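## Task

Remove the lid from culture plate E01, which rests in plate nest N1, and place that lid in plate nest N2 lying flat within its locators and not upside down. E01 itself has to remain seated in N1. Nothing may depend on the robot holding it at the end: release the lid and pull the gripper away before finishing.

## Robot and tools

Robot: two 6-joint arms, left_arm and right_arm, each with a parallel gripper, in a physics simulator. Either arm may do the work; the idle one can be parked out of the way. The names are just labels and do not match image sides.

Frame: all poses in results share one scene frame. Origin is on the table top midway between the arms, +x points out over the table, +y toward left_arm, +z up. Units are metres. The state line shows each gripper's end_effector_position and end_effector_quat_wxyz; the position is the point between the finger pads, roughly 1 cm short of the fingertips. Fingers point along the gripper's +z axis and separate along its y axis. Printed hand positions can be somewhat wrong, especially when the arm is stretched far.

Tool execute_actions, argument actions: a list holding one item or nothing.
- Empty list []: just reports the current state.
- Motion item {"rows": [[...]], "steps": N}: N is 1 to 15 control steps (each 1/30 s, default 15). One row is used per step; if rows run out, the final row repeats. Each row is a single flat list of 14 numbers covering both arms, even if only one moves: left_arm waist, shoulder, elbow, wrist pitch, wrist yaw, wrist roll, opening, then the same seven for right_arm. The joint numbers are absolute target angles in radians, in the same form Joint positions prints. Stated ranges per arm: waist -2.880 to 2.880, shoulder 0.000 to 3.142, elbow 0.000 to 3.019, wrist pitch -1.693 to 1.571, wrist yaw -1.571 to 1.571, wrist roll -2.094 to 2.094. True ends may differ by up to 0.019 rad. A target beyond an end by more than 0.019 rad, and further out than the current angle, gets the whole call refused (nothing sent). Targets past the real end are clipped, and a "joint sent to its limit" line may appear, possibly about an earlier action; its absence proves nothing. The opening is an absolute value from -1 (closed) to +1 (fully open).
- Wait item {"steps": N}: N up to 300; sends nothing new and returns once that many steps have elapsed since the previous result.
- Optional pictures (boolean) turns camera images on or off for that result; by default images are included.

Motion behaviour: joint speed is capped. Each step, the command to a joint stays within a fixed lead of its measured angle (waist 0.264, shoulder 0.32, elbow 0.276, wrist pitch 0.33, wrist yaw 0.186, wrist roll 0.522 rad), and if the targets would put the hand over 70 mm from where it is, all targets of that arm are pulled back proportionally. Distant targets therefore need several calls. The simulation keeps running between calls, and arms continue toward the last row sent until they have nearly stopped or a step is HELD. Very small commanded moves of a few mm may not shift the hand at all.

Result lines: Joint positions and Joint velocities give one block per arm, six joints (rad, rad/s) then the finger-pad gap (m, m/s; 0.094 m is fully open). grip_measured gives finger opening on the command scale; each gripper may read off by about 1 mm. "joint command not followed" means a clearance check altered or blocked joint targets on some steps; the rest was still done. HELD flags steps on which your row, or part of it, was not sent. MOTOR HOT appears at 85 °C; at 100 °C an OVER-TEMPERATURE FAULT drops that arm, so avoid holding loads for long.

Gripping: away from -1 and +1, fingers go to where grip_measured equals the commanded value. To hold something, command about 0.03 below the measured grip for a firm hold, less for a gentler one. Pad force tops out near 50 to 62 N, lower on thin parts (under about 2 mm). Expect occasional brief tugs on a held part or pushes on loose items.

Tool zoom_image: camera (cam_head_left, cam_head_right, cam_left_wrist, cam_right_wrist) and region [x0, y0, x1, y1] in pixels of that camera's latest image, origin top-left, at most 504 by 504. Returns an enlarged view. All four cameras produce 504x504 images, in that order; calibration (intrinsics K, distortion, T_world_to_cam) is provided per camera and may be slightly off; wrist camera poses follow the arm's joint readings.

Tool finished_scene: argument scene, the number of the current scene. Replying without any tool call ends everything.

Suggested order: look, locate the plate in N1 and nest N2, open and descend onto the lid rim, close gently, lift the lid straight up without dragging the plate, carry it over N2, lower until it sits flat in the locators with its top up, open, then rise clear and finish.

Avoid: dropping or knocking anything off the table (ends the scene), arms colliding or pressing on each other, slamming, hard pushes on the plate or nests, and leaving the lid only held in place by the gripper.

Each tool is called after "Request:" as name(argument=value, ...), one argument or row to a line, values as JSON.

## Session

Request:
execute_actions(
  actions=[],
)

Scene clock: 0.00 s of 7200.00 s.
left_arm: end_effector_position=(+0.5153, +0.3304, +0.4889) grip_measured=+1.000 end_effector_quat_wxyz=(+0.705, -0.037, +0.707, +0.039) | right_arm: end_effector_position=(+0.4040, +0.0332, +0.2345) grip_measured=+1.000 end_effector_quat_wxyz=(+0.043, -0.552, +0.832, -0.044)
Joint positions: left_arm=[0.016 1.045 1.039 0.002 0.017 0.003 0.094] | right_arm=[ 0.653  1.697  1.648 -1.448  0.098 -0.459  0.094]
Joint velocities: left_arm=[ 0.015 -0.005 -0.022 -0.007  0.022  0.022  0.   ] | right_arm=[-0.005 -0.005  0.007 -0.007  0.007  0.007  0.   ]
Motor temperatures (°C, as the motors report them): left_arm=[22 22 26 26 24 25] | right_arm=[22 23 25 24 23 24]

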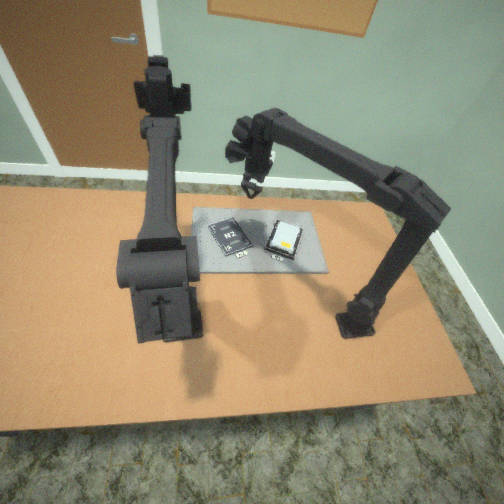

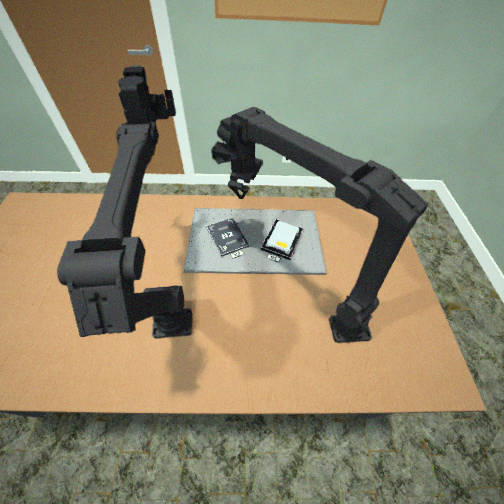

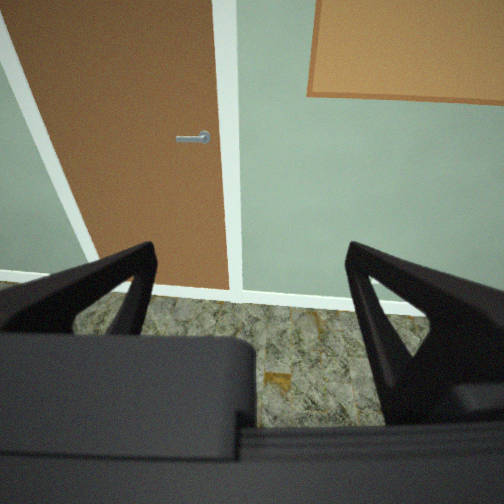

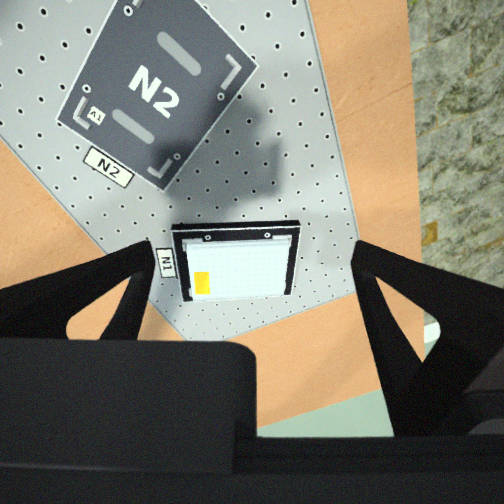

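Request:
zoom_image(
  camera="cam_head_right",
  region=[170, 190, 340, 290],
)

Request:
zoom_image(
  camera="cam_right_wrist",
  region=[130, 190, 330, 330],
)

Region (170, 190, 340, 290) of cam_head_right's 504x504 image, scaled by 2.965, with more detail than that image has; it fills the top 296 rows of this view, and the rest is white.

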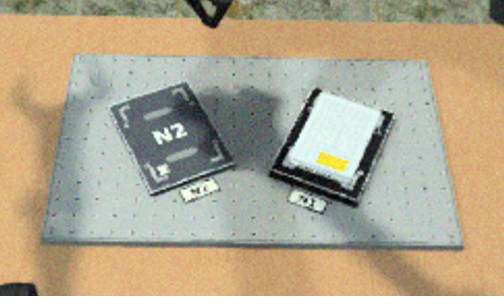

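Region (130, 190, 330, 330) of cam_right_wrist's 504x504 image, scaled by 2.520, with more detail than that image has; it fills the top 353 rows of this view, and the rest is white.

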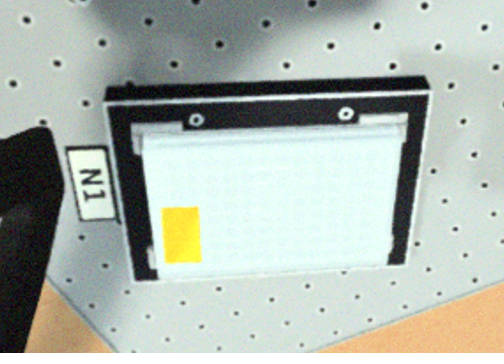

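Request:
execute_actions(
  actions=[
    {"rows": [[0.016,1.045,1.039,0.002,0.017,0.003,1, 0.465,1.45,1.40,-1.52,0,0.9,1]], "steps": 15},
  ],
  pictures=false,
)

Request:
execute_actions(
  actions=[
    {"steps": 45},
  ],
)

Scene clock: 20.53 s of 7200.00 s.
left_arm: end_effector_position=(+0.5153, +0.3304, +0.4889) grip_measured=+1.000 end_effector_quat_wxyz=(+0.705, -0.037, +0.707, +0.039) | right_arm: end_effector_position=(+0.3560, -0.1011, +0.2552) grip_measured=+1.000 end_effector_quat_wxyz=(+0.010, +0.095, +0.995, +0.005)
Joint positions: left_arm=[0.016 1.045 1.039 0.002 0.017 0.003 0.094] | right_arm=[ 0.447  1.424  1.388 -1.512  0.003  0.7    0.094]
Joint velocities: left_arm=[-0.015 -0.015 -0.002 -0.022 -0.037  0.022  0.   ] | right_arm=[ 0.19   0.054  0.017 -0.022 -0.037  1.282  0.   ]
Motor temperatures (°C, as the motors report them): left_arm=[22 23 30 26 24 25] | right_arm=[22 25 30 24 23 24]
Steps of this call (steps 1 to 90: nothing new was sent; then 17.03 s passed at rest; steps 91 to 105: all 15 steps of this action). Readings (joint positions):
91: left_arm=[0.016 1.045 1.039 0.002 0.017 0.003] | right_arm=[0.647 1.687 1.631 -1.447 0.072 -0.418]
92: left_arm=[0.016 1.045 1.039 0.002 0.017 0.003] | right_arm=[0.637 1.665 1.591 -1.449 0.048 -0.367]
94: left_arm=[0.016 1.045 1.039 0.002 0.017 0.003] | right_arm=[0.597 1.606 1.501 -1.466 0.020 -0.250]
98: left_arm=[0.016 1.045 1.039 0.002 0.017 0.003] | right_arm=[0.475 1.490 1.391 -1.506 0.004 0.122]
105: the state above

Scene clock: 22.03 s of 7200.00 s.
left_arm: end_effector_position=(+0.5153, +0.3304, +0.4889) grip_measured=+1.000 end_effector_quat_wxyz=(+0.705, -0.037, +0.707, +0.039) | right_arm: end_effector_position=(+0.3531, -0.0938, +0.2515) grip_measured=+1.000 end_effector_quat_wxyz=(+0.005, +0.181, +0.984, +0.004)
Joint positions: left_arm=[0.016 1.045 1.039 0.002 0.017 0.003 0.094] | right_arm=[ 0.465  1.434  1.388 -1.512  0.002  0.891  0.094]
Joint velocities: left_arm=[ 0.015 -0.015  0.012  0.002  0.037  0.066  0.   ] | right_arm=[-0.015 -0.005  0.007  0.012 -0.022 -0.051  0.   ]
Motor temperatures (°C, as the motors report them): left_arm=[22 23 30 26 24 25] | right_arm=[22 25 30 24 23 24]
Steps of this call (steps 1 to 30: the robot went on to your last target; steps 31 to 45: nothing new was sent). Readings (joint positions):
1: left_arm=[0.016 1.045 1.039 0.002 0.017 0.003] | right_arm=[0.454 1.426 1.388 -1.512 0.002 0.738]
2: left_arm=[0.016 1.045 1.039 0.002 0.017 0.003] | right_arm=[0.459 1.428 1.388 -1.512 0.002 0.769]
4: left_arm=[0.016 1.045 1.039 0.002 0.017 0.003] | right_arm=[0.465 1.431 1.388 -1.512 0.002 0.813]
8: left_arm=[0.016 1.045 1.039 0.002 0.017 0.003] | right_arm=[0.465 1.434 1.388 -1.512 0.002 0.860]
45: the state above
All arms were judged still, so your last target was given up. Only a new action makes them travel on or press farther. Fingers that are still opening or closing keep moving.
camera_calibration (this result's frames):
cam_right_wrist: T_world_to_cam=[[-0.351532, -0.936077, -0.0135904, 0.0388366], [-0.76325, 0.278162, 0.58316, 0.15711], [-0.542102, 0.215372, -0.812244, 0.537126], [0, 0, 0, 1]] pos_world=[0.424744, -0.12303, 0.345185]

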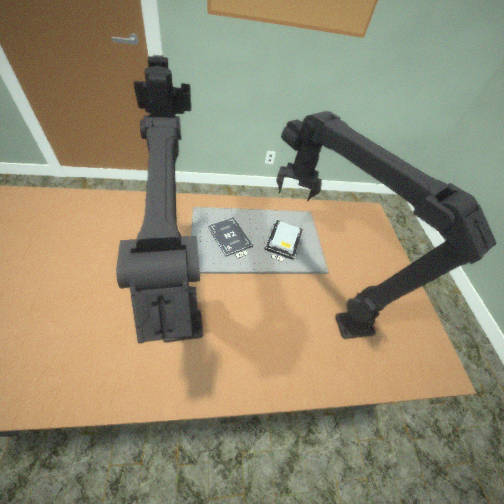

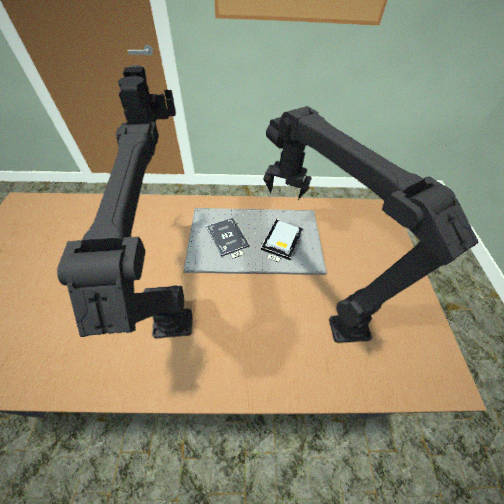

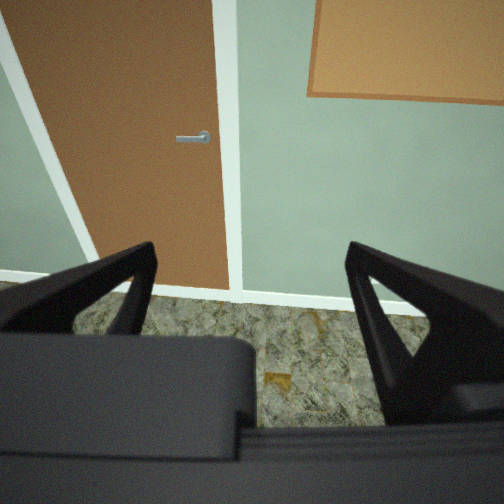

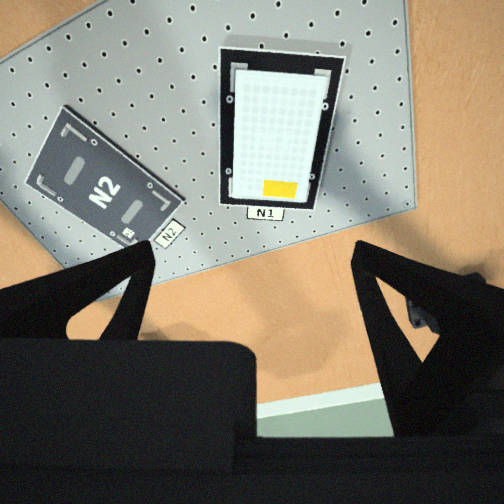

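Request:
execute_actions(
  actions=[
    {"rows": [[0.016,1.045,1.039,0.002,0.017,0.003,1, 0.431,1.45,1.12,-1.24,0,0.905,1]], "steps": 15},
  ],
  pictures=false,
)

Request:
execute_actions(
  actions=[
    {"steps": 30},
  ],
  pictures=false,
)

Scene clock: 29.67 s of 7200.00 s.
left_arm: end_effector_position=(+0.5153, +0.3304, +0.4889) grip_measured=+1.000 end_effector_quat_wxyz=(+0.705, -0.037, +0.707, +0.039) | right_arm: end_effector_position=(+0.3332, -0.1203, +0.1306) grip_measured=+1.000 end_effector_quat_wxyz=(-0.020, +0.199, +0.980, -0.018)
Joint positions: left_arm=[0.016 1.045 1.039 0.002 0.017 0.003 0.094] | right_arm=[ 0.432  1.464  1.093 -1.254  0.002  0.896  0.094]
Joint velocities: left_arm=[-0.005 -0.015 -0.017 -0.012 -0.022  0.037  0.   ] | right_arm=[-0.005 -0.044  0.002  0.007 -0.037 -0.037  0.   ]
Motor temperatures (°C, as the motors report them): left_arm=[22 23 30 26 24 25] | right_arm=[22 25 30 24 23 24]
Steps of this call (steps 1 to 90: nothing new was sent; then 4.13 s passed at rest; steps 91 to 105: all 15 steps of this action). Readings (joint positions):
91: left_arm=[0.016 1.045 1.039 0.002 0.017 0.003] | right_arm=[0.464 1.430 1.365 -1.476 0.002 0.892]
92: left_arm=[0.016 1.045 1.039 0.002 0.017 0.003] | right_arm=[0.462 1.416 1.322 -1.415 0.002 0.892]
94: left_arm=[0.016 1.045 1.039 0.002 0.017 0.003] | right_arm=[0.453 1.407 1.222 -1.329 0.002 0.893]
98: left_arm=[0.016 1.045 1.039 0.002 0.017 0.003] | right_arm=[0.435 1.447 1.101 -1.271 0.002 0.896]
105: the state above

Scene clock: 30.67 s of 7200.00 s.
left_arm: end_effector_position=(+0.5153, +0.3304, +0.4889) grip_measured=+1.000 end_effector_quat_wxyz=(+0.705, -0.037, +0.707, +0.039) | right_arm: end_effector_position=(+0.3332, -0.1203, +0.1313) grip_measured=+1.000 end_effector_quat_wxyz=(-0.019, +0.199, +0.980, -0.017)
Joint positions: left_arm=[0.016 1.045 1.039 0.002 0.017 0.003 0.094] | right_arm=[ 0.432  1.462  1.093 -1.254  0.002  0.897  0.094]
Joint velocities: left_arm=[-0.005 -0.015 -0.002 -0.007  0.066  0.022  0.   ] | right_arm=[-0.024 -0.005 -0.007  0.007  0.037  0.022  0.   ]
Motor temperatures (°C, as the motors report them): left_arm=[22 23 30 26 24 25] | right_arm=[22 25 30 24 23 24]
Steps of this call (steps 1 to 15: the robot went on to your last target; steps 16 to 30: nothing new was sent). Readings (joint positions):
1: left_arm=[0.016 1.045 1.039 0.002 0.017 0.003] | right_arm=[0.432 1.463 1.093 -1.254 0.002 0.896]
2: left_arm=[0.016 1.045 1.039 0.002 0.017 0.003] | right_arm=[0.432 1.462 1.093 -1.254 0.002 0.897]
4: left_arm=[0.016 1.045 1.039 0.002 0.017 0.003] | right_arm=[0.432 1.462 1.093 -1.254 0.002 0.897]
8: left_arm=[0.016 1.045 1.039 0.002 0.017 0.003] | right_arm=[0.432 1.462 1.093 -1.254 0.002 0.897]
30: the state above
All arms were judged still, so your last target was given up. Only a new action makes them travel on or press farther. Fingers that are still opening or closing keep moving.

Request:
execute_actions(
  actions=[
    {"rows": [[0.016,1.045,1.039,0.002,0.017,0.003,1, 0.431,1.47,1.09,-1.23,0,0.905,1],[0.016,1.045,1.039,0.002,0.017,0.003,1, 0.431,1.48,1.08,-1.2,0,0.905,1],[0.016,1.045,1.039,0.002,0.017,0.003,1, 0.431,1.485,1.07,-1.18,0,0.905,1],[0.016,1.045,1.039,0.002,0.017,0.003,1, 0.431,1.49,1.06,-1.16,0,0.905,1],[0.016,1.045,1.039,0.002,0.017,0.003,1, 0.431,1.495,1.055,-1.14,0,0.905,1],[0.016,1.045,1.039,0.002,0.017,0.003,1, 0.431,1.5,1.05,-1.12,0,0.905,1],[0.016,1.045,1.039,0.002,0.017,0.003,1, 0.431,1.505,1.04,-1.1,0,0.905,1],[0.016,1.045,1.039,0.002,0.017,0.003,1, 0.431,1.51,1.035,-1.075,0,0.905,1]], "steps": 15},
  ],
  pictures=false,
)

Request:
execute_actions(
  actions=[
    {"steps": 20},
  ],
)

Scene clock: 46.77 s of 7200.00 s.
left_arm: end_effector_position=(+0.5153, +0.3304, +0.4889) grip_measured=+1.000 end_effector_quat_wxyz=(+0.705, -0.037, +0.707, +0.039) | right_arm: end_effector_position=(+0.3459, -0.1134, +0.0937) grip_measured=+1.000 end_effector_quat_wxyz=(+0.004, +0.199, +0.980, +0.002)
Joint positions: left_arm=[0.016 1.045 1.039 0.002 0.017 0.003 0.094] | right_arm=[ 0.432  1.503  1.031 -1.091  0.002  0.897  0.094]
Joint velocities: left_arm=[-0.024  0.005  0.012 -0.022 -0.037 -0.007  0.   ] | right_arm=[-0.015  0.005 -0.002 -0.007 -0.066  0.022  0.   ]
Motor temperatures (°C, as the motors report them): left_arm=[22 23 30 26 24 25] | right_arm=[22 25 31 24 23 24]
Steps of this call (steps 1 to 90: nothing new was sent; then 12.60 s passed at rest; steps 91 to 105: all 15 steps of this action). Readings (joint positions):
91: left_arm=[0.016 1.045 1.039 0.002 0.017 0.003] | right_arm=[0.432 1.462 1.093 -1.252 0.002 0.897]
92: left_arm=[0.016 1.045 1.039 0.002 0.017 0.003] | right_arm=[0.432 1.462 1.091 -1.244 0.002 0.897]
94: left_arm=[0.016 1.045 1.039 0.002 0.017 0.003] | right_arm=[0.432 1.463 1.080 -1.209 0.002 0.897]
98: left_arm=[0.016 1.045 1.039 0.002 0.017 0.003] | right_arm=[0.432 1.474 1.050 -1.131 0.002 0.897]
105: the state above

Scene clock: 47.43 s of 7200.00 s.
left_arm: end_effector_position=(+0.5153, +0.3304, +0.4889) grip_measured=+1.000 end_effector_quat_wxyz=(+0.705, -0.037, +0.707, +0.039) | right_arm: end_effector_position=(+0.3462, -0.1132, +0.0937) grip_measured=+1.000 end_effector_quat_wxyz=(+0.004, +0.199, +0.980, +0.003)
Joint positions: left_arm=[0.016 1.045 1.039 0.002 0.017 0.003 0.094] | right_arm=[ 0.432  1.503  1.031 -1.089  0.002  0.897  0.094]
Joint velocities: left_arm=[-0.005 -0.015  0.007 -0.022 -0.007 -0.037  0.   ] | right_arm=[ 0.015 -0.005 -0.007  0.012 -0.037  0.022  0.   ]
Motor temperatures (°C, as the motors report them): left_arm=[22 23 30 26 24 25] | right_arm=[22 25 31 24 23 24]
Steps of this call (steps 1 to 15: the robot went on to your last target; steps 16 to 20: nothing new was sent). Readings (joint positions):
1: left_arm=[0.016 1.045 1.039 0.002 0.017 0.003] | right_arm=[0.432 1.503 1.031 -1.091 0.002 0.897]
2: left_arm=[0.016 1.045 1.039 0.002 0.017 0.003] | right_arm=[0.432 1.503 1.031 -1.090 0.002 0.897]
4: left_arm=[0.016 1.045 1.039 0.002 0.017 0.003] | right_arm=[0.432 1.503 1.031 -1.089 0.002 0.897]
8: left_arm=[0.016 1.045 1.039 0.002 0.017 0.003] | right_arm=[0.432 1.503 1.031 -1.089 0.002 0.897]
20: the state above
All arms were judged still, so your last target was given up. Only a new action makes them travel on or press farther. Fingers that are still opening or closing keep moving.
camera_calibration (this result's frames):
cam_right_wrist: T_world_to_cam=[[-0.38701, -0.922007, -0.0112644, 0.0297097], [-0.750503, 0.307877, 0.58477, 0.248132], [-0.535694, 0.234766, -0.811121, 0.409211], [0, 0, 0, 1]] pos_world=[0.416934, -0.14507, 0.187154]

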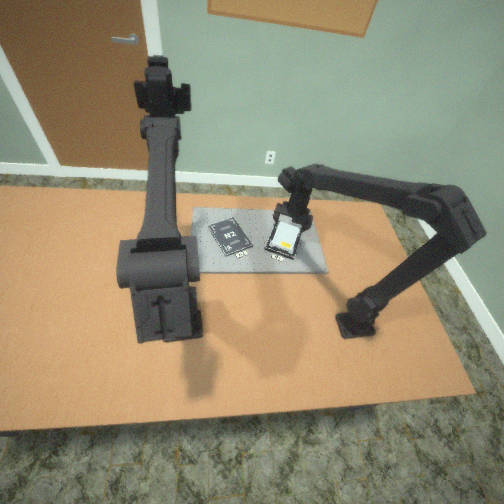

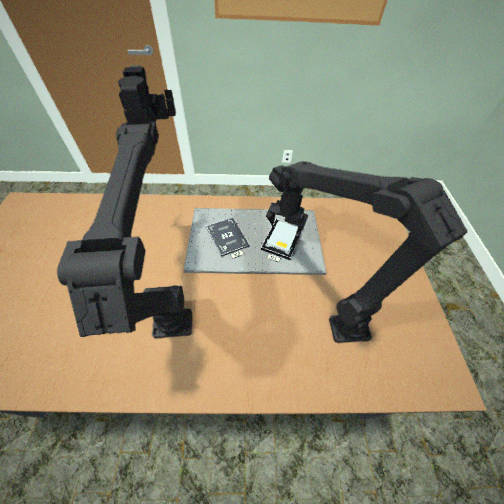

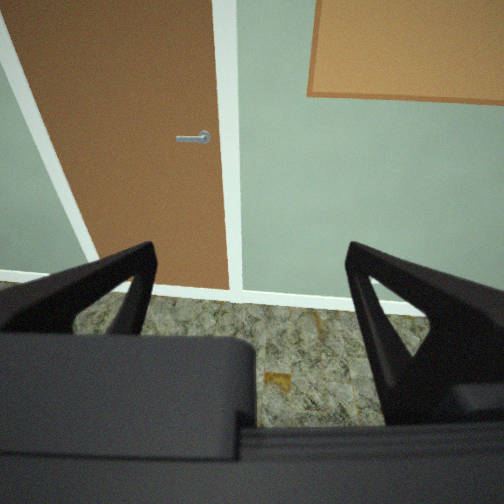

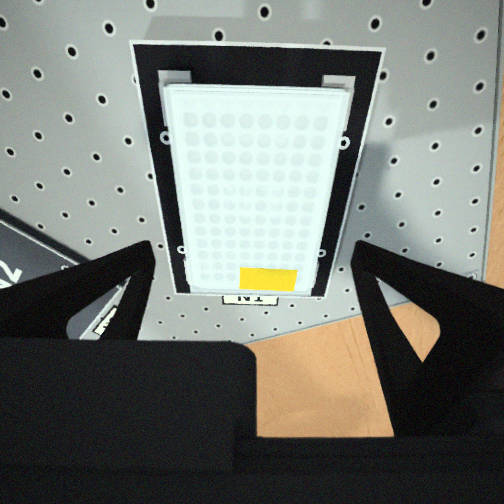

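Request:
execute_actions(
  actions=[
    {"rows": [[0.016,1.045,1.039,0.002,0.017,0.003,1, 0.431,1.518,1.028,-1.062,0,0.93,1],[0.016,1.045,1.039,0.002,0.017,0.003,1, 0.431,1.526,1.02,-1.05,0,0.93,1],[0.016,1.045,1.039,0.002,0.017,0.003,1, 0.431,1.534,1.012,-1.036,0,0.93,1],[0.016,1.045,1.039,0.002,0.017,0.003,1, 0.431,1.542,1.004,-1.022,0,0.93,1],[0.016,1.045,1.039,0.002,0.017,0.003,1, 0.431,1.55,0.996,-1.008,0,0.93,1],[0.016,1.045,1.039,0.002,0.017,0.003,1, 0.431,1.56,0.987,-0.988,0,0.93,1]], "steps": 15},
  ],
  pictures=false,
)

Request:
execute_actions(
  actions=[
    {"steps": 20},
  ],
)

Scene clock: 59.93 s of 7200.00 s.
left_arm: end_effector_position=(+0.5153, +0.3304, +0.4889) grip_measured=+1.000 end_effector_quat_wxyz=(+0.705, -0.037, +0.707, +0.039) | right_arm: end_effector_position=(+0.3429, -0.1150, +0.0573) grip_measured=+1.000 end_effector_quat_wxyz=(-0.002, +0.211, +0.977, -0.003)
Joint positions: left_arm=[0.016 1.045 1.039 0.002 0.017 0.003 0.094] | right_arm=[ 0.432  1.555  0.981 -1.004  0.002  0.921  0.094]
Joint velocities: left_arm=[-0.015  0.005  0.012 -0.012  0.007 -0.007  0.   ] | right_arm=[-0.005  0.015 -0.007  0.017  0.007 -0.022  0.   ]
Motor temperatures (°C, as the motors report them): left_arm=[22 23 30 26 24 25] | right_arm=[22 25 31 24 23 24]
Steps of this call (steps 1 to 90: nothing new was sent; then 9.00 s passed at rest; steps 91 to 105: all 15 steps of this action). Readings (joint positions):
91: left_arm=[0.016 1.045 1.039 0.002 0.017 0.003] | right_arm=[0.432 1.503 1.031 -1.087 0.002 0.901]
92: left_arm=[0.016 1.045 1.039 0.002 0.017 0.003] | right_arm=[0.432 1.503 1.029 -1.081 0.002 0.905]
94: left_arm=[0.016 1.045 1.039 0.002 0.017 0.003] | right_arm=[0.432 1.505 1.021 -1.059 0.002 0.911]
98: left_arm=[0.016 1.045 1.039 0.002 0.017 0.003] | right_arm=[0.432 1.527 0.996 -1.012 0.002 0.917]
105: the state above

Scene clock: 60.60 s of 7200.00 s.
left_arm: end_effector_position=(+0.5153, +0.3304, +0.4889) grip_measured=+1.000 end_effector_quat_wxyz=(+0.705, -0.037, +0.707, +0.039) | right_arm: end_effector_position=(+0.3432, -0.1148, +0.0573) grip_measured=+1.000 end_effector_quat_wxyz=(-0.002, +0.212, +0.977, -0.002)
Joint positions: left_arm=[0.016 1.045 1.039 0.002 0.017 0.003 0.094] | right_arm=[ 0.432  1.555  0.981 -1.003  0.002  0.922  0.094]
Joint velocities: left_arm=[ 0.005 -0.015  0.007 -0.022 -0.022 -0.051  0.   ] | right_arm=[ 0.005  0.015 -0.002 -0.007 -0.037 -0.022  0.   ]
Motor temperatures (°C, as the motors report them): left_arm=[22 23 30 26 24 25] | right_arm=[22 25 31 24 23 24]
Steps of this call (steps 1 to 15: the robot went on to your last target; steps 16 to 20: nothing new was sent). Readings (joint positions):
1: left_arm=[0.016 1.045 1.039 0.002 0.017 0.003] | right_arm=[0.432 1.555 0.981 -1.003 0.002 0.921]
2: left_arm=[0.016 1.045 1.039 0.002 0.017 0.003] | right_arm=[0.432 1.555 0.981 -1.003 0.002 0.921]
4: left_arm=[0.016 1.045 1.039 0.002 0.017 0.003] | right_arm=[0.432 1.555 0.981 -1.003 0.002 0.921]
8: left_arm=[0.016 1.045 1.039 0.002 0.017 0.003] | right_arm=[0.432 1.555 0.981 -1.003 0.002 0.922]
20: the state above
All arms were judged still, so your last target was given up. Only a new action makes them travel on or press farther. Fingers that are still opening or closing keep moving.
camera_calibration (this result's frames):
cam_right_wrist: T_world_to_cam=[[-0.409822, -0.912165, 0.000668731, 0.0349469], [-0.73469, 0.33052, 0.592442, 0.264418], [-0.540626, 0.242305, -0.805613, 0.380711], [0, 0, 0, 1]] pos_world=[0.41441, -0.147766, 0.15003]

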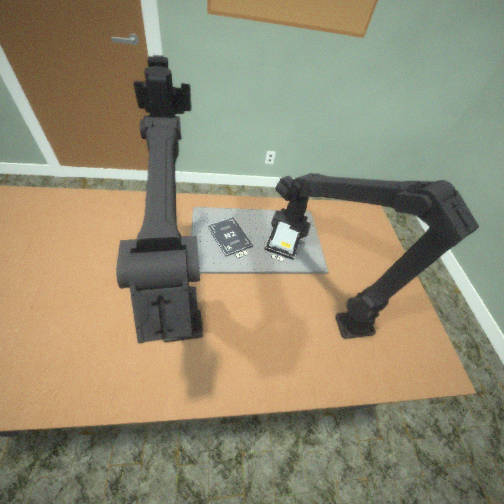

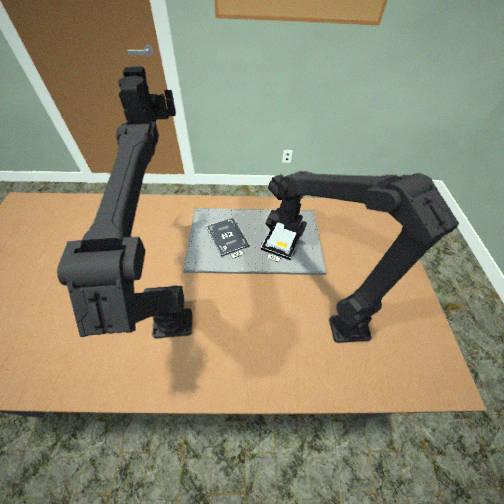

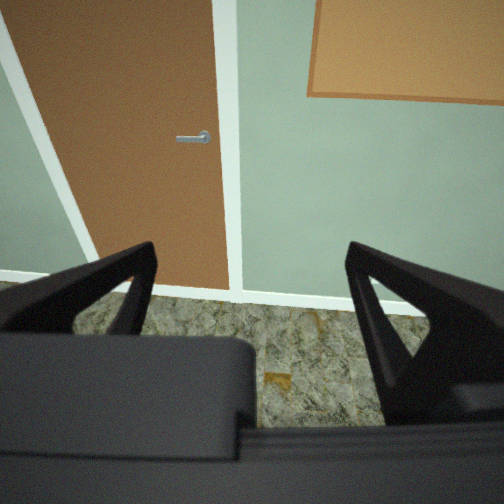

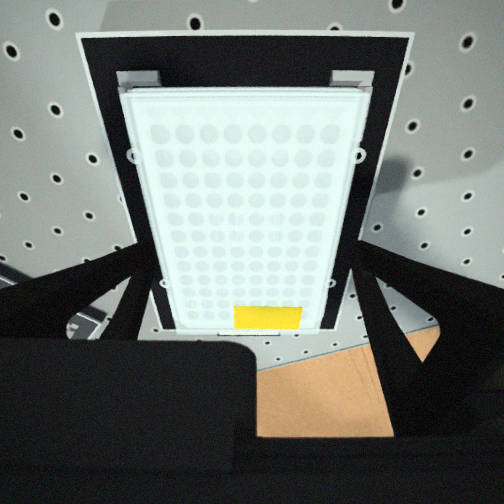

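Request:
execute_actions(
  actions=[
    {"rows": [[0.016,1.045,1.039,0.002,0.017,0.003,1, 0.431,1.56,0.987,-0.972,0,0.93,1]], "steps": 15},
  ],
  pictures=false,
)

Scene clock: 64.30 s of 7200.00 s.
left_arm: end_effector_position=(+0.5153, +0.3304, +0.4889) grip_measured=+1.000 end_effector_quat_wxyz=(+0.705, -0.037, +0.707, +0.039) | right_arm: end_effector_position=(+0.3468, -0.1129, +0.0573) grip_measured=+1.000 end_effector_quat_wxyz=(+0.005, +0.212, +0.977, +0.003)
Joint positions: left_arm=[0.016 1.045 1.039 0.002 0.017 0.003 0.094] | right_arm=[ 0.432  1.555  0.981 -0.986  0.002  0.922  0.094]
Joint velocities: left_arm=[-0.005 -0.005  0.012  0.012  0.007  0.022  0.   ] | right_arm=[ 0.005 -0.015 -0.017  0.002  0.007 -0.022  0.   ]
Motor temperatures (°C, as the motors report them): left_arm=[22 23 31 26 24 25] | right_arm=[22 25 31 24 23 24]
Steps of this call (steps 1 to 90: nothing new was sent; then 0.20 s passed at rest; steps 91 to 105: all 15 steps of this action). Readings (joint positions):
91: left_arm=[0.016 1.045 1.039 0.002 0.017 0.003] | right_arm=[0.432 1.555 0.981 -1.000 0.002 0.922]
92: left_arm=[0.016 1.045 1.039 0.002 0.017 0.003] | right_arm=[0.432 1.555 0.981 -0.995 0.002 0.922]
94: left_arm=[0.016 1.045 1.039 0.002 0.017 0.003] | right_arm=[0.432 1.555 0.981 -0.989 0.002 0.922]
98: left_arm=[0.016 1.045 1.039 0.002 0.017 0.003] | right_arm=[0.432 1.555 0.981 -0.987 0.002 0.922]
105: the state above

Request:
execute_actions(
  actions=[
    {"rows": [[0.016,1.045,1.039,0.002,0.017,0.003,1, 0.431,1.568,0.987,-0.97,0,0.93,1],[0.016,1.045,1.039,0.002,0.017,0.003,1, 0.431,1.575,0.987,-0.968,0,0.93,1],[0.016,1.045,1.039,0.002,0.017,0.003,1, 0.431,1.581,0.987,-0.966,0,0.93,1],[0.016,1.045,1.039,0.002,0.017,0.003,1, 0.431,1.587,0.987,-0.964,0,0.93,1]], "steps": 15},
  ],
)

Scene clock: 69.93 s of 7200.00 s.
left_arm: end_effector_position=(+0.5153, +0.3304, +0.4889) grip_measured=+1.000 end_effector_quat_wxyz=(+0.705, -0.037, +0.707, +0.039) | right_arm: end_effector_position=(+0.3473, -0.1126, +0.0509) grip_measured=+1.000 end_effector_quat_wxyz=(+0.001, +0.212, +0.977, +0.000)
Joint positions: left_arm=[0.016 1.045 1.039 0.002 0.017 0.003 0.094] | right_arm=[ 0.432  1.571  0.981 -0.979  0.002  0.922  0.094]
Joint velocities: left_arm=[-0.005 -0.005  0.012 -0.007  0.081 -0.066  0.   ] | right_arm=[-0.005  0.005 -0.002  0.017 -0.007 -0.022  0.   ]
Motor temperatures (°C, as the motors report them): left_arm=[22 23 31 26 24 25] | right_arm=[22 25 30 24 23 24]
Steps of this call (steps 1 to 15: the robot went on to your last target; steps 16 to 90: nothing new was sent; then 2.13 s passed at rest; steps 91 to 105: all 15 steps of this action). Readings (joint positions):
91: left_arm=[0.016 1.045 1.039 0.002 0.017 0.003] | right_arm=[0.432 1.555 0.981 -0.986 0.002 0.922]
92: left_arm=[0.016 1.045 1.039 0.002 0.017 0.003] | right_arm=[0.432 1.555 0.981 -0.986 0.002 0.922]
94: left_arm=[0.016 1.045 1.039 0.002 0.017 0.003] | right_arm=[0.432 1.556 0.981 -0.983 0.002 0.922]
98: left_arm=[0.016 1.045 1.039 0.002 0.017 0.003] | right_arm=[0.432 1.566 0.981 -0.979 0.002 0.922]
105: the state above
camera_calibration (this result's frames):
cam_right_wrist: T_world_to_cam=[[-0.410155, -0.912, -0.00539063, 0.0390904], [-0.738529, 0.32866, 0.588692, 0.271747], [-0.535115, 0.245436, -0.80834, 0.375887], [0, 0, 0, 1]] pos_world=[0.417869, -0.145918, 0.14408]

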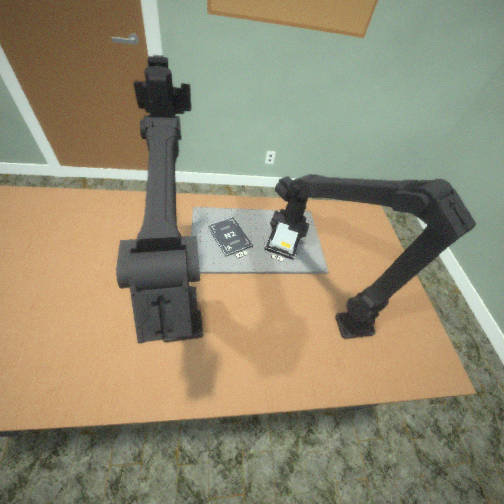

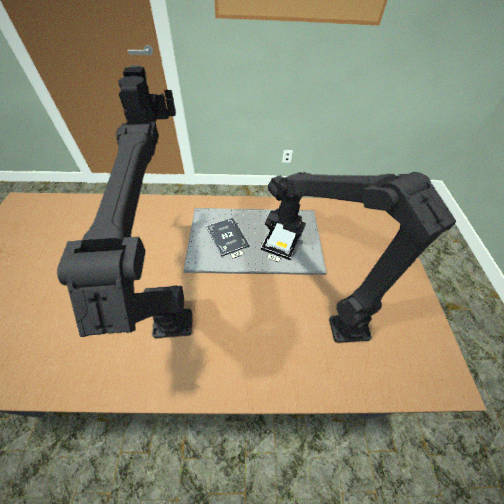

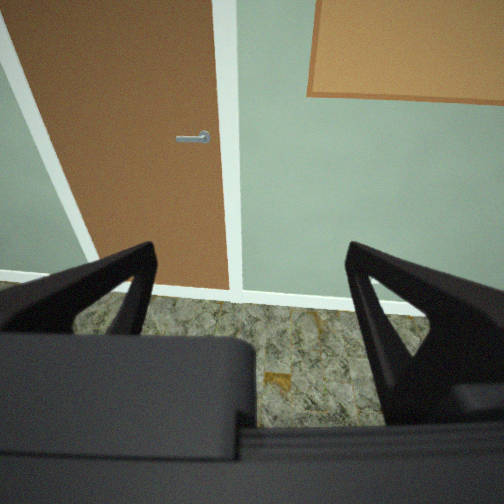

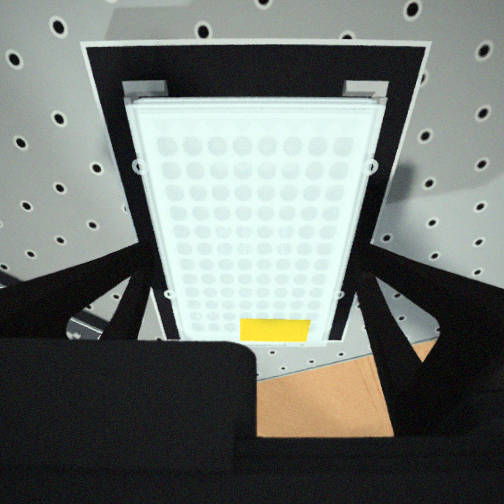

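Centered within ~1 mm. Lower 6 mm more.

Request:
execute_actions(
  actions=[
    {"rows": [[0.016,1.045,1.039,0.002,0.017,0.003,1, 0.431,1.595,0.987,-0.964,0,0.93,1],[0.016,1.045,1.039,0.002,0.017,0.003,1, 0.431,1.602,0.987,-0.964,0,0.93,1]], "steps": 15},
  ],
)

Request:
zoom_image(
  camera="cam_head_left",
  region=[250, 200, 330, 270],
)

Scene clock: 74.30 s of 7200.00 s.
left_arm: end_effector_position=(+0.5153, +0.3304, +0.4889) grip_measured=+1.000 end_effector_quat_wxyz=(+0.705, -0.037, +0.707, +0.039) | right_arm: end_effector_position=(+0.3463, -0.1132, +0.0454) grip_measured=+1.000 end_effector_quat_wxyz=(-0.004, +0.212, +0.977, -0.005)
Joint positions: left_arm=[0.016 1.045 1.039 0.002 0.017 0.003 0.094] | right_arm=[ 0.432  1.585  0.981 -0.979  0.002  0.922  0.094]
Joint velocities: left_arm=[-0.024 -0.005  0.002 -0.007 -0.007 -0.007  0.   ] | right_arm=[ 0.015  0.005 -0.012  0.002  0.022 -0.007  0.   ]
Motor temperatures (°C, as the motors report them): left_arm=[22 23 31 26 24 25] | right_arm=[22 25 30 24 23 24]
Steps of this call (steps 1 to 15: the robot went on to your last target; steps 16 to 90: nothing new was sent; then 0.87 s passed at rest; steps 91 to 105: all 15 steps of this action). Readings (joint positions):
91: left_arm=[0.016 1.045 1.039 0.002 0.017 0.003] | right_arm=[0.432 1.571 0.981 -0.979 0.002 0.922]
92: left_arm=[0.016 1.045 1.039 0.002 0.017 0.003] | right_arm=[0.432 1.572 0.981 -0.979 0.002 0.922]
94: left_arm=[0.016 1.045 1.039 0.002 0.017 0.003] | right_arm=[0.432 1.576 0.981 -0.979 0.002 0.922]
98: left_arm=[0.016 1.045 1.039 0.002 0.017 0.003] | right_arm=[0.432 1.584 0.981 -0.979 0.002 0.922]
105: the state above
camera_calibration (this result's frames):
cam_right_wrist: T_world_to_cam=[[-0.41015, -0.911998, 0.00612356, 0.0375879], [-0.730975, 0.33274, 0.595785, 0.27197], [-0.545392, 0.239885, -0.803121, 0.373642], [0, 0, 0, 1]] pos_world=[0.418002, -0.145846, 0.137814]

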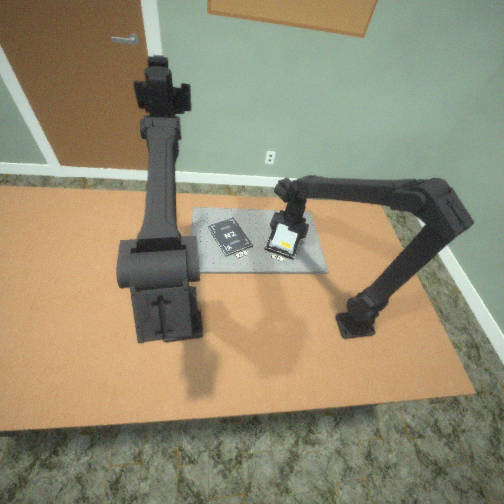

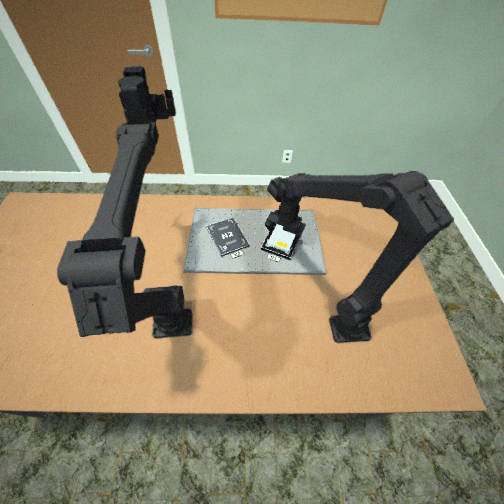

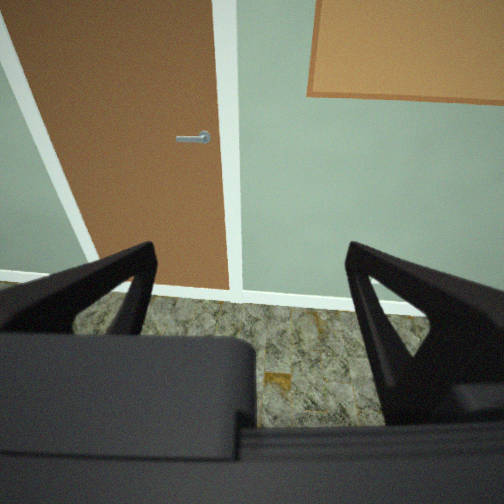

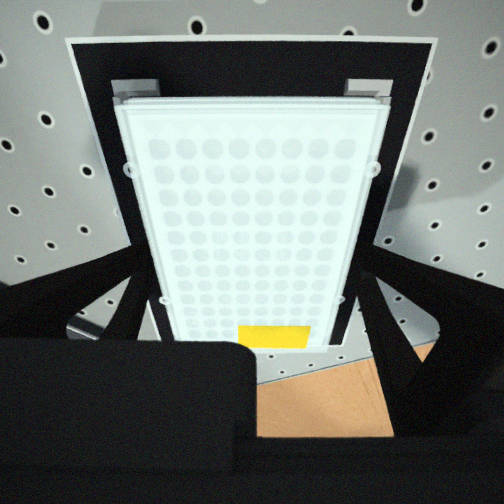

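Region (250, 200, 330, 270) of cam_head_left's 504x504 image, scaled by 6.300, with more detail than that image has; it fills the top 441 rows of this view, and the rest is white.

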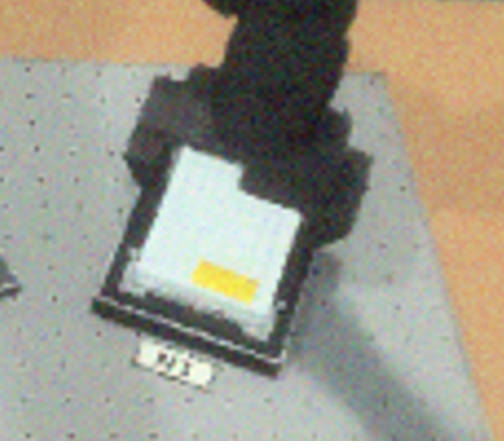

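Request:
execute_actions(
  actions=[
    {"rows": [[0.016,1.045,1.039,0.002,0.017,0.003,1, 0.431,1.602,0.987,-0.964,0,0.93,0.9],[0.016,1.045,1.039,0.002,0.017,0.003,1, 0.431,1.602,0.987,-0.964,0,0.93,0.86],[0.016,1.045,1.039,0.002,0.017,0.003,1, 0.431,1.602,0.987,-0.964,0,0.93,0.84],[0.016,1.045,1.039,0.002,0.017,0.003,1, 0.431,1.602,0.987,-0.964,0,0.93,0.82],[0.016,1.045,1.039,0.002,0.017,0.003,1, 0.431,1.602,0.987,-0.964,0,0.93,0.80],[0.016,1.045,1.039,0.002,0.017,0.003,1, 0.431,1.602,0.987,-0.964,0,0.93,0.78]], "steps": 15},
  ],
  pictures=false,
)

Scene clock: 79.50 s of 7200.00 s.
left_arm: end_effector_position=(+0.5153, +0.3304, +0.4889) grip_measured=+1.000 end_effector_quat_wxyz=(+0.705, -0.037, +0.707, +0.039) | right_arm: end_effector_position=(+0.3463, -0.1132, +0.0454) grip_measured=+0.794 end_effector_quat_wxyz=(-0.004, +0.212, +0.977, -0.005)
Joint positions: left_arm=[0.016 1.045 1.039 0.002 0.017 0.003 0.094] | right_arm=[ 0.432  1.585  0.981 -0.979  0.002  0.922  0.084]
Joint velocities: left_arm=[0.005 0.005 0.002 0.007 0.022 0.051 0.   ] | right_arm=[-0.015 -0.005 -0.027 -0.012 -0.037  0.037 -0.001]
Motor temperatures (°C, as the motors report them): left_arm=[22 23 31 26 24 25] | right_arm=[22 25 30 24 23 24]
Steps of this call (steps 1 to 15: the robot went on to your last target; steps 16 to 90: nothing new was sent; then 1.70 s passed at rest; steps 91 to 105: all 15 steps of this action). Readings (joint positions):
91: left_arm=[0.016 1.045 1.039 0.002 0.017 0.003] | right_arm=[0.432 1.585 0.981 -0.979 0.002 0.922]
92: left_arm=[0.016 1.045 1.039 0.002 0.017 0.003] | right_arm=[0.432 1.585 0.981 -0.979 0.002 0.922]
94: left_arm=[0.016 1.045 1.039 0.002 0.017 0.003] | right_arm=[0.432 1.585 0.981 -0.979 0.002 0.922]
98: left_arm=[0.016 1.045 1.039 0.002 0.017 0.003] | right_arm=[0.432 1.585 0.981 -0.979 0.002 0.922]
105: the state above

Request:
execute_actions(
  actions=[
    {"rows": [[0.016,1.045,1.039,0.002,0.017,0.003,1, 0.431,1.602,0.987,-0.964,0,0.93,0.76]], "steps": 12},
  ],
  pictures=false,
)

Scene clock: 82.43 s of 7200.00 s.
left_arm: end_effector_position=(+0.5153, +0.3304, +0.4889) grip_measured=+1.000 end_effector_quat_wxyz=(+0.705, -0.037, +0.707, +0.039) | right_arm: end_effector_position=(+0.3463, -0.1132, +0.0454) grip_measured=+0.784 end_effector_quat_wxyz=(-0.004, +0.212, +0.977, -0.005)
Joint positions: left_arm=[0.016 1.045 1.039 0.002 0.017 0.003 0.094] | right_arm=[ 0.432  1.585  0.981 -0.979  0.002  0.922  0.084]
Joint velocities: left_arm=[-0.024 -0.005 -0.032 -0.007 -0.022 -0.007  0.   ] | right_arm=[-0.005 -0.015  0.007 -0.007  0.066 -0.095 -0.   ]
Motor temperatures (°C, as the motors report them): left_arm=[22 23 31 26 24 25] | right_arm=[22 25 30 24 23 24]
Steps of this call (steps 1 to 15: the robot went on to your last target; steps 16 to 76: nothing new was sent; steps 77 to 88: all 12 steps of this action). Readings (joint positions):
77: left_arm=[0.016 1.045 1.039 0.002 0.017 0.003] | right_arm=[0.432 1.585 0.981 -0.979 0.002 0.922]
78: left_arm=[0.016 1.045 1.039 0.002 0.017 0.003] | right_arm=[0.432 1.585 0.981 -0.979 0.002 0.922]
80: left_arm=[0.016 1.045 1.039 0.002 0.017 0.003] | right_arm=[0.432 1.585 0.981 -0.979 0.002 0.922]
84: left_arm=[0.016 1.045 1.039 0.002 0.017 0.003] | right_arm=[0.432 1.585 0.981 -0.979 0.002 0.922]
88: the state above

Request:
execute_actions(
  actions=[
    {"rows": [[0.016,1.045,1.039,0.002,0.017,0.003,1, 0.431,1.575,0.987,-0.98,0,0.93,0.755],[0.016,1.045,1.039,0.002,0.017,0.003,1, 0.431,1.568,0.987,-0.985,0,0.93,0.755],[0.016,1.045,1.039,0.002,0.017,0.003,1, 0.431,1.562,0.987,-0.988,0,0.93,0.755],[0.016,1.045,1.039,0.002,0.017,0.003,1, 0.431,1.556,0.987,-0.99,0,0.93,0.755],[0.016,1.045,1.039,0.002,0.017,0.003,1, 0.431,1.55,0.987,-0.992,0,0.93,0.755],[0.016,1.045,1.039,0.002,0.017,0.003,1, 0.431,1.544,0.987,-0.994,0,0.93,0.755],[0.016,1.045,1.039,0.002,0.017,0.003,1, 0.431,1.538,0.987,-0.996,0,0.93,0.755],[0.016,1.045,1.039,0.002,0.017,0.003,1, 0.431,1.532,0.987,-0.998,0,0.93,0.755],[0.016,1.045,1.039,0.002,0.017,0.003,1, 0.431,1.525,0.987,-1.0,0,0.93,0.755]], "steps": 15},
  ],
)

Scene clock: 90.03 s of 7200.00 s.
left_arm: end_effector_position=(+0.5153, +0.3304, +0.4889) grip_measured=+1.000 end_effector_quat_wxyz=(+0.705, -0.037, +0.707, +0.039) | right_arm: end_effector_position=(+0.3482, -0.1122, +0.0664) grip_measured=+0.784 end_effector_quat_wxyz=(+0.014, +0.212, +0.977, +0.011)
Joint positions: left_arm=[0.016 1.045 1.039 0.002 0.017 0.003 0.094] | right_arm=[ 0.432  1.531  0.981 -0.986  0.002  0.922  0.084]
Joint velocities: left_arm=[-0.005 -0.015 -0.017 -0.022 -0.051 -0.007  0.   ] | right_arm=[ 0.005 -0.015  0.002  0.007 -0.007  0.051 -0.   ]
Motor temperatures (°C, as the motors report them): left_arm=[22 23 31 26 24 25] | right_arm=[22 25 30 24 23 24]
Steps of this call (steps 1 to 15: the robot went on to your last target; steps 16 to 90: nothing new was sent; then 4.10 s passed at rest; steps 91 to 105: all 15 steps of this action). Readings (joint positions):
91: left_arm=[0.016 1.045 1.039 0.002 0.017 0.003] | right_arm=[0.432 1.585 0.981 -0.979 0.002 0.922]
92: left_arm=[0.016 1.045 1.039 0.002 0.017 0.003] | right_arm=[0.432 1.585 0.981 -0.979 0.002 0.922]
94: left_arm=[0.016 1.045 1.039 0.002 0.017 0.003] | right_arm=[0.432 1.584 0.981 -0.979 0.002 0.922]
98: left_arm=[0.016 1.045 1.039 0.002 0.017 0.003] | right_arm=[0.432 1.568 0.981 -0.982 0.002 0.922]
105: the state above
camera_calibration (this result's frames):
cam_right_wrist: T_world_to_cam=[[-0.409633, -0.911719, -0.0311383, 0.0415303], [-0.755093, 0.319713, 0.572379, 0.268997], [-0.511893, 0.257978, -0.819398, 0.382783], [0, 0, 0, 1]] pos_world=[0.416074, -0.146887, 0.160977]

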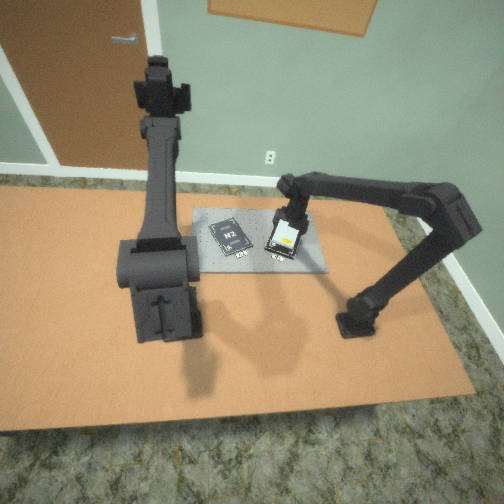

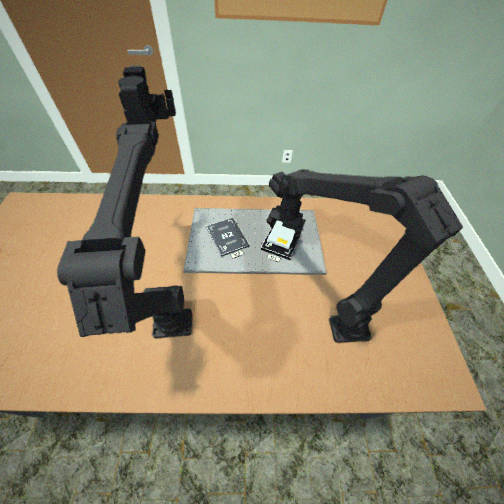

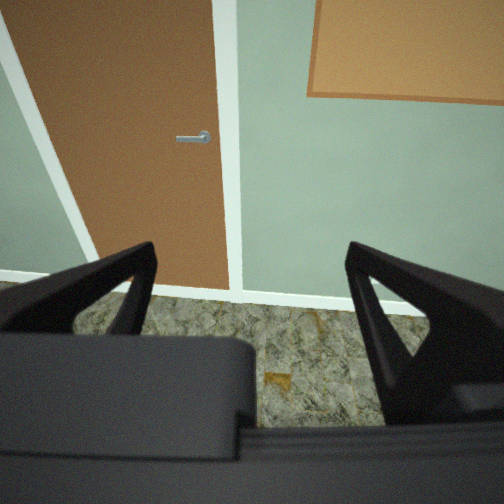

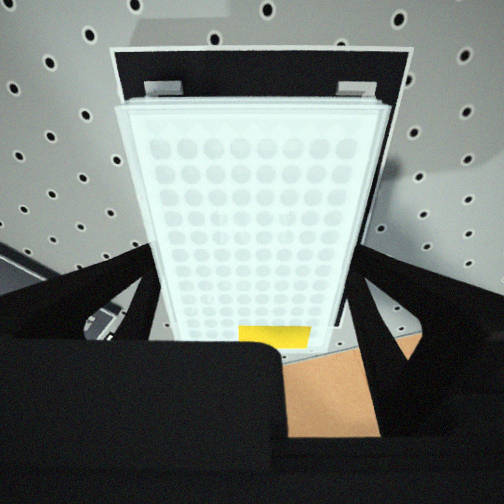

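Request:
zoom_image(
  camera="cam_head_left",
  region=[250, 200, 330, 270],
)

Request:
zoom_image(
  camera="cam_right_wrist",
  region=[90, 40, 290, 280],
)

Region (250, 200, 330, 270) of cam_head_left's 504x504 image, scaled by 6.300, with more detail than that image has; it fills the top 441 rows of this view, and the rest is white.

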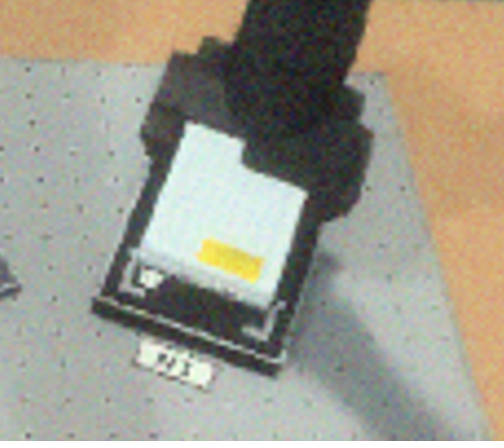

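Region (90, 40, 290, 280) of cam_right_wrist's 504x504 image, scaled by 2.100, with more detail than that image has.

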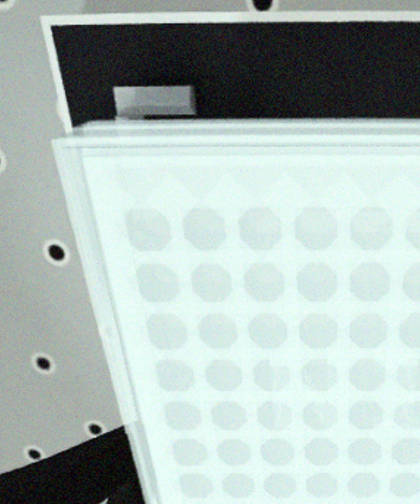

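Request:
execute_actions(
  actions=[
    {"rows": [[0.016,1.045,1.039,0.002,0.017,0.003,1, 0.431,1.545,0.987,-0.975,0,0.93,0.755],[0.016,1.045,1.039,0.002,0.017,0.003,1, 0.431,1.55,0.987,-0.972,0,0.93,0.755],[0.016,1.045,1.039,0.002,0.017,0.003,1, 0.431,1.554,0.987,-0.97,0,0.93,0.755],[0.016,1.045,1.039,0.002,0.017,0.003,1, 0.431,1.558,0.987,-0.969,0,0.93,0.755],[0.016,1.045,1.039,0.002,0.017,0.003,1, 0.431,1.562,0.987,-0.968,0,0.93,0.755],[0.016,1.045,1.039,0.002,0.017,0.003,1, 0.431,1.566,0.987,-0.967,0,0.93,0.755],[0.016,1.045,1.039,0.002,0.017,0.003,1, 0.431,1.57,0.987,-0.967,0,0.93,0.755],[0.016,1.045,1.039,0.002,0.017,0.003,1, 0.431,1.574,0.987,-0.967,0,0.93,0.755],[0.016,1.045,1.039,0.002,0.017,0.003,1, 0.431,1.578,0.987,-0.967,0,0.93,0.755]], "steps": 15},
  ],
  pictures=false,
)

Scene clock: 99.63 s of 7200.00 s.
left_arm: end_effector_position=(+0.5153, +0.3304, +0.4889) grip_measured=+1.000 end_effector_quat_wxyz=(+0.705, -0.037, +0.707, +0.039) | right_arm: end_effector_position=(+0.3469, -0.1129, +0.0521) grip_measured=+0.784 end_effector_quat_wxyz=(+0.001, +0.212, +0.977, +0.000)
Joint positions: left_arm=[0.016 1.045 1.039 0.002 0.017 0.003 0.094] | right_arm=[ 0.432  1.568  0.981 -0.982  0.002  0.922  0.084]
Joint velocities: left_arm=[0.005 0.005 0.002 0.002 0.022 0.022 0.   ] | right_arm=[-0.005 -0.005  0.017 -0.017  0.022 -0.022 -0.001]
Motor temperatures (°C, as the motors report them): left_arm=[22 23 31 26 24 25] | right_arm=[22 25 30 24 23 24]
Steps of this call (steps 1 to 15: the robot went on to your last target; steps 16 to 90: nothing new was sent; then 6.10 s passed at rest; steps 91 to 105: all 15 steps of this action). Readings (joint positions):
91: left_arm=[0.016 1.045 1.039 0.002 0.017 0.003] | right_arm=[0.432 1.531 0.981 -0.986 0.002 0.922]
92: left_arm=[0.016 1.045 1.039 0.002 0.017 0.003] | right_arm=[0.432 1.531 0.981 -0.986 0.002 0.922]
94: left_arm=[0.016 1.045 1.039 0.002 0.017 0.003] | right_arm=[0.432 1.532 0.981 -0.986 0.002 0.922]
98: left_arm=[0.016 1.045 1.039 0.002 0.017 0.003] | right_arm=[0.432 1.545 0.981 -0.983 0.002 0.922]
105: the state above

Request:
execute_actions(
  actions=[
    {"rows": [[0.016,1.045,1.039,0.002,0.017,0.003,1, 0.431,1.586,0.987,-0.966,0,0.93,0.755],[0.016,1.045,1.039,0.002,0.017,0.003,1, 0.431,1.59,0.987,-0.966,0,0.93,0.755],[0.016,1.045,1.039,0.002,0.017,0.003,1, 0.431,1.594,0.987,-0.965,0,0.93,0.755],[0.016,1.045,1.039,0.002,0.017,0.003,1, 0.431,1.597,0.987,-0.965,0,0.93,0.755],[0.016,1.045,1.039,0.002,0.017,0.003,1, 0.431,1.6,0.987,-0.964,0,0.93,0.755]], "steps": 15},
  ],
  pictures=false,
)

Scene clock: 104.47 s of 7200.00 s.
left_arm: end_effector_position=(+0.5153, +0.3304, +0.4889) grip_measured=+1.000 end_effector_quat_wxyz=(+0.705, -0.037, +0.707, +0.039) | right_arm: end_effector_position=(+0.3465, -0.1131, +0.0454) grip_measured=+0.784 end_effector_quat_wxyz=(-0.004, +0.212, +0.977, -0.004)
Joint positions: left_arm=[0.016 1.045 1.039 0.002 0.017 0.003 0.094] | right_arm=[ 0.432  1.585  0.981 -0.978  0.002  0.922  0.084]
Joint velocities: left_arm=[-0.005  0.005 -0.007 -0.002  0.007 -0.037  0.   ] | right_arm=[ 0.005 -0.015 -0.012 -0.017 -0.095 -0.007 -0.001]
Motor temperatures (°C, as the motors report them): left_arm=[22 23 31 26 24 25] | right_arm=[22 25 30 24 23 24]
Steps of this call (steps 1 to 15: the robot went on to your last target; steps 16 to 90: nothing new was sent; then 1.33 s passed at rest; steps 91 to 105: all 15 steps of this action). Readings (joint positions):
91: left_arm=[0.016 1.045 1.039 0.002 0.017 0.003] | right_arm=[0.432 1.568 0.981 -0.982 0.002 0.922]
92: left_arm=[0.016 1.045 1.039 0.002 0.017 0.003] | right_arm=[0.432 1.568 0.981 -0.982 0.002 0.922]
94: left_arm=[0.016 1.045 1.039 0.002 0.017 0.003] | right_arm=[0.432 1.571 0.981 -0.981 0.002 0.922]
98: left_arm=[0.016 1.045 1.039 0.002 0.017 0.003] | right_arm=[0.432 1.582 0.981 -0.979 0.002 0.922]
105: the state above


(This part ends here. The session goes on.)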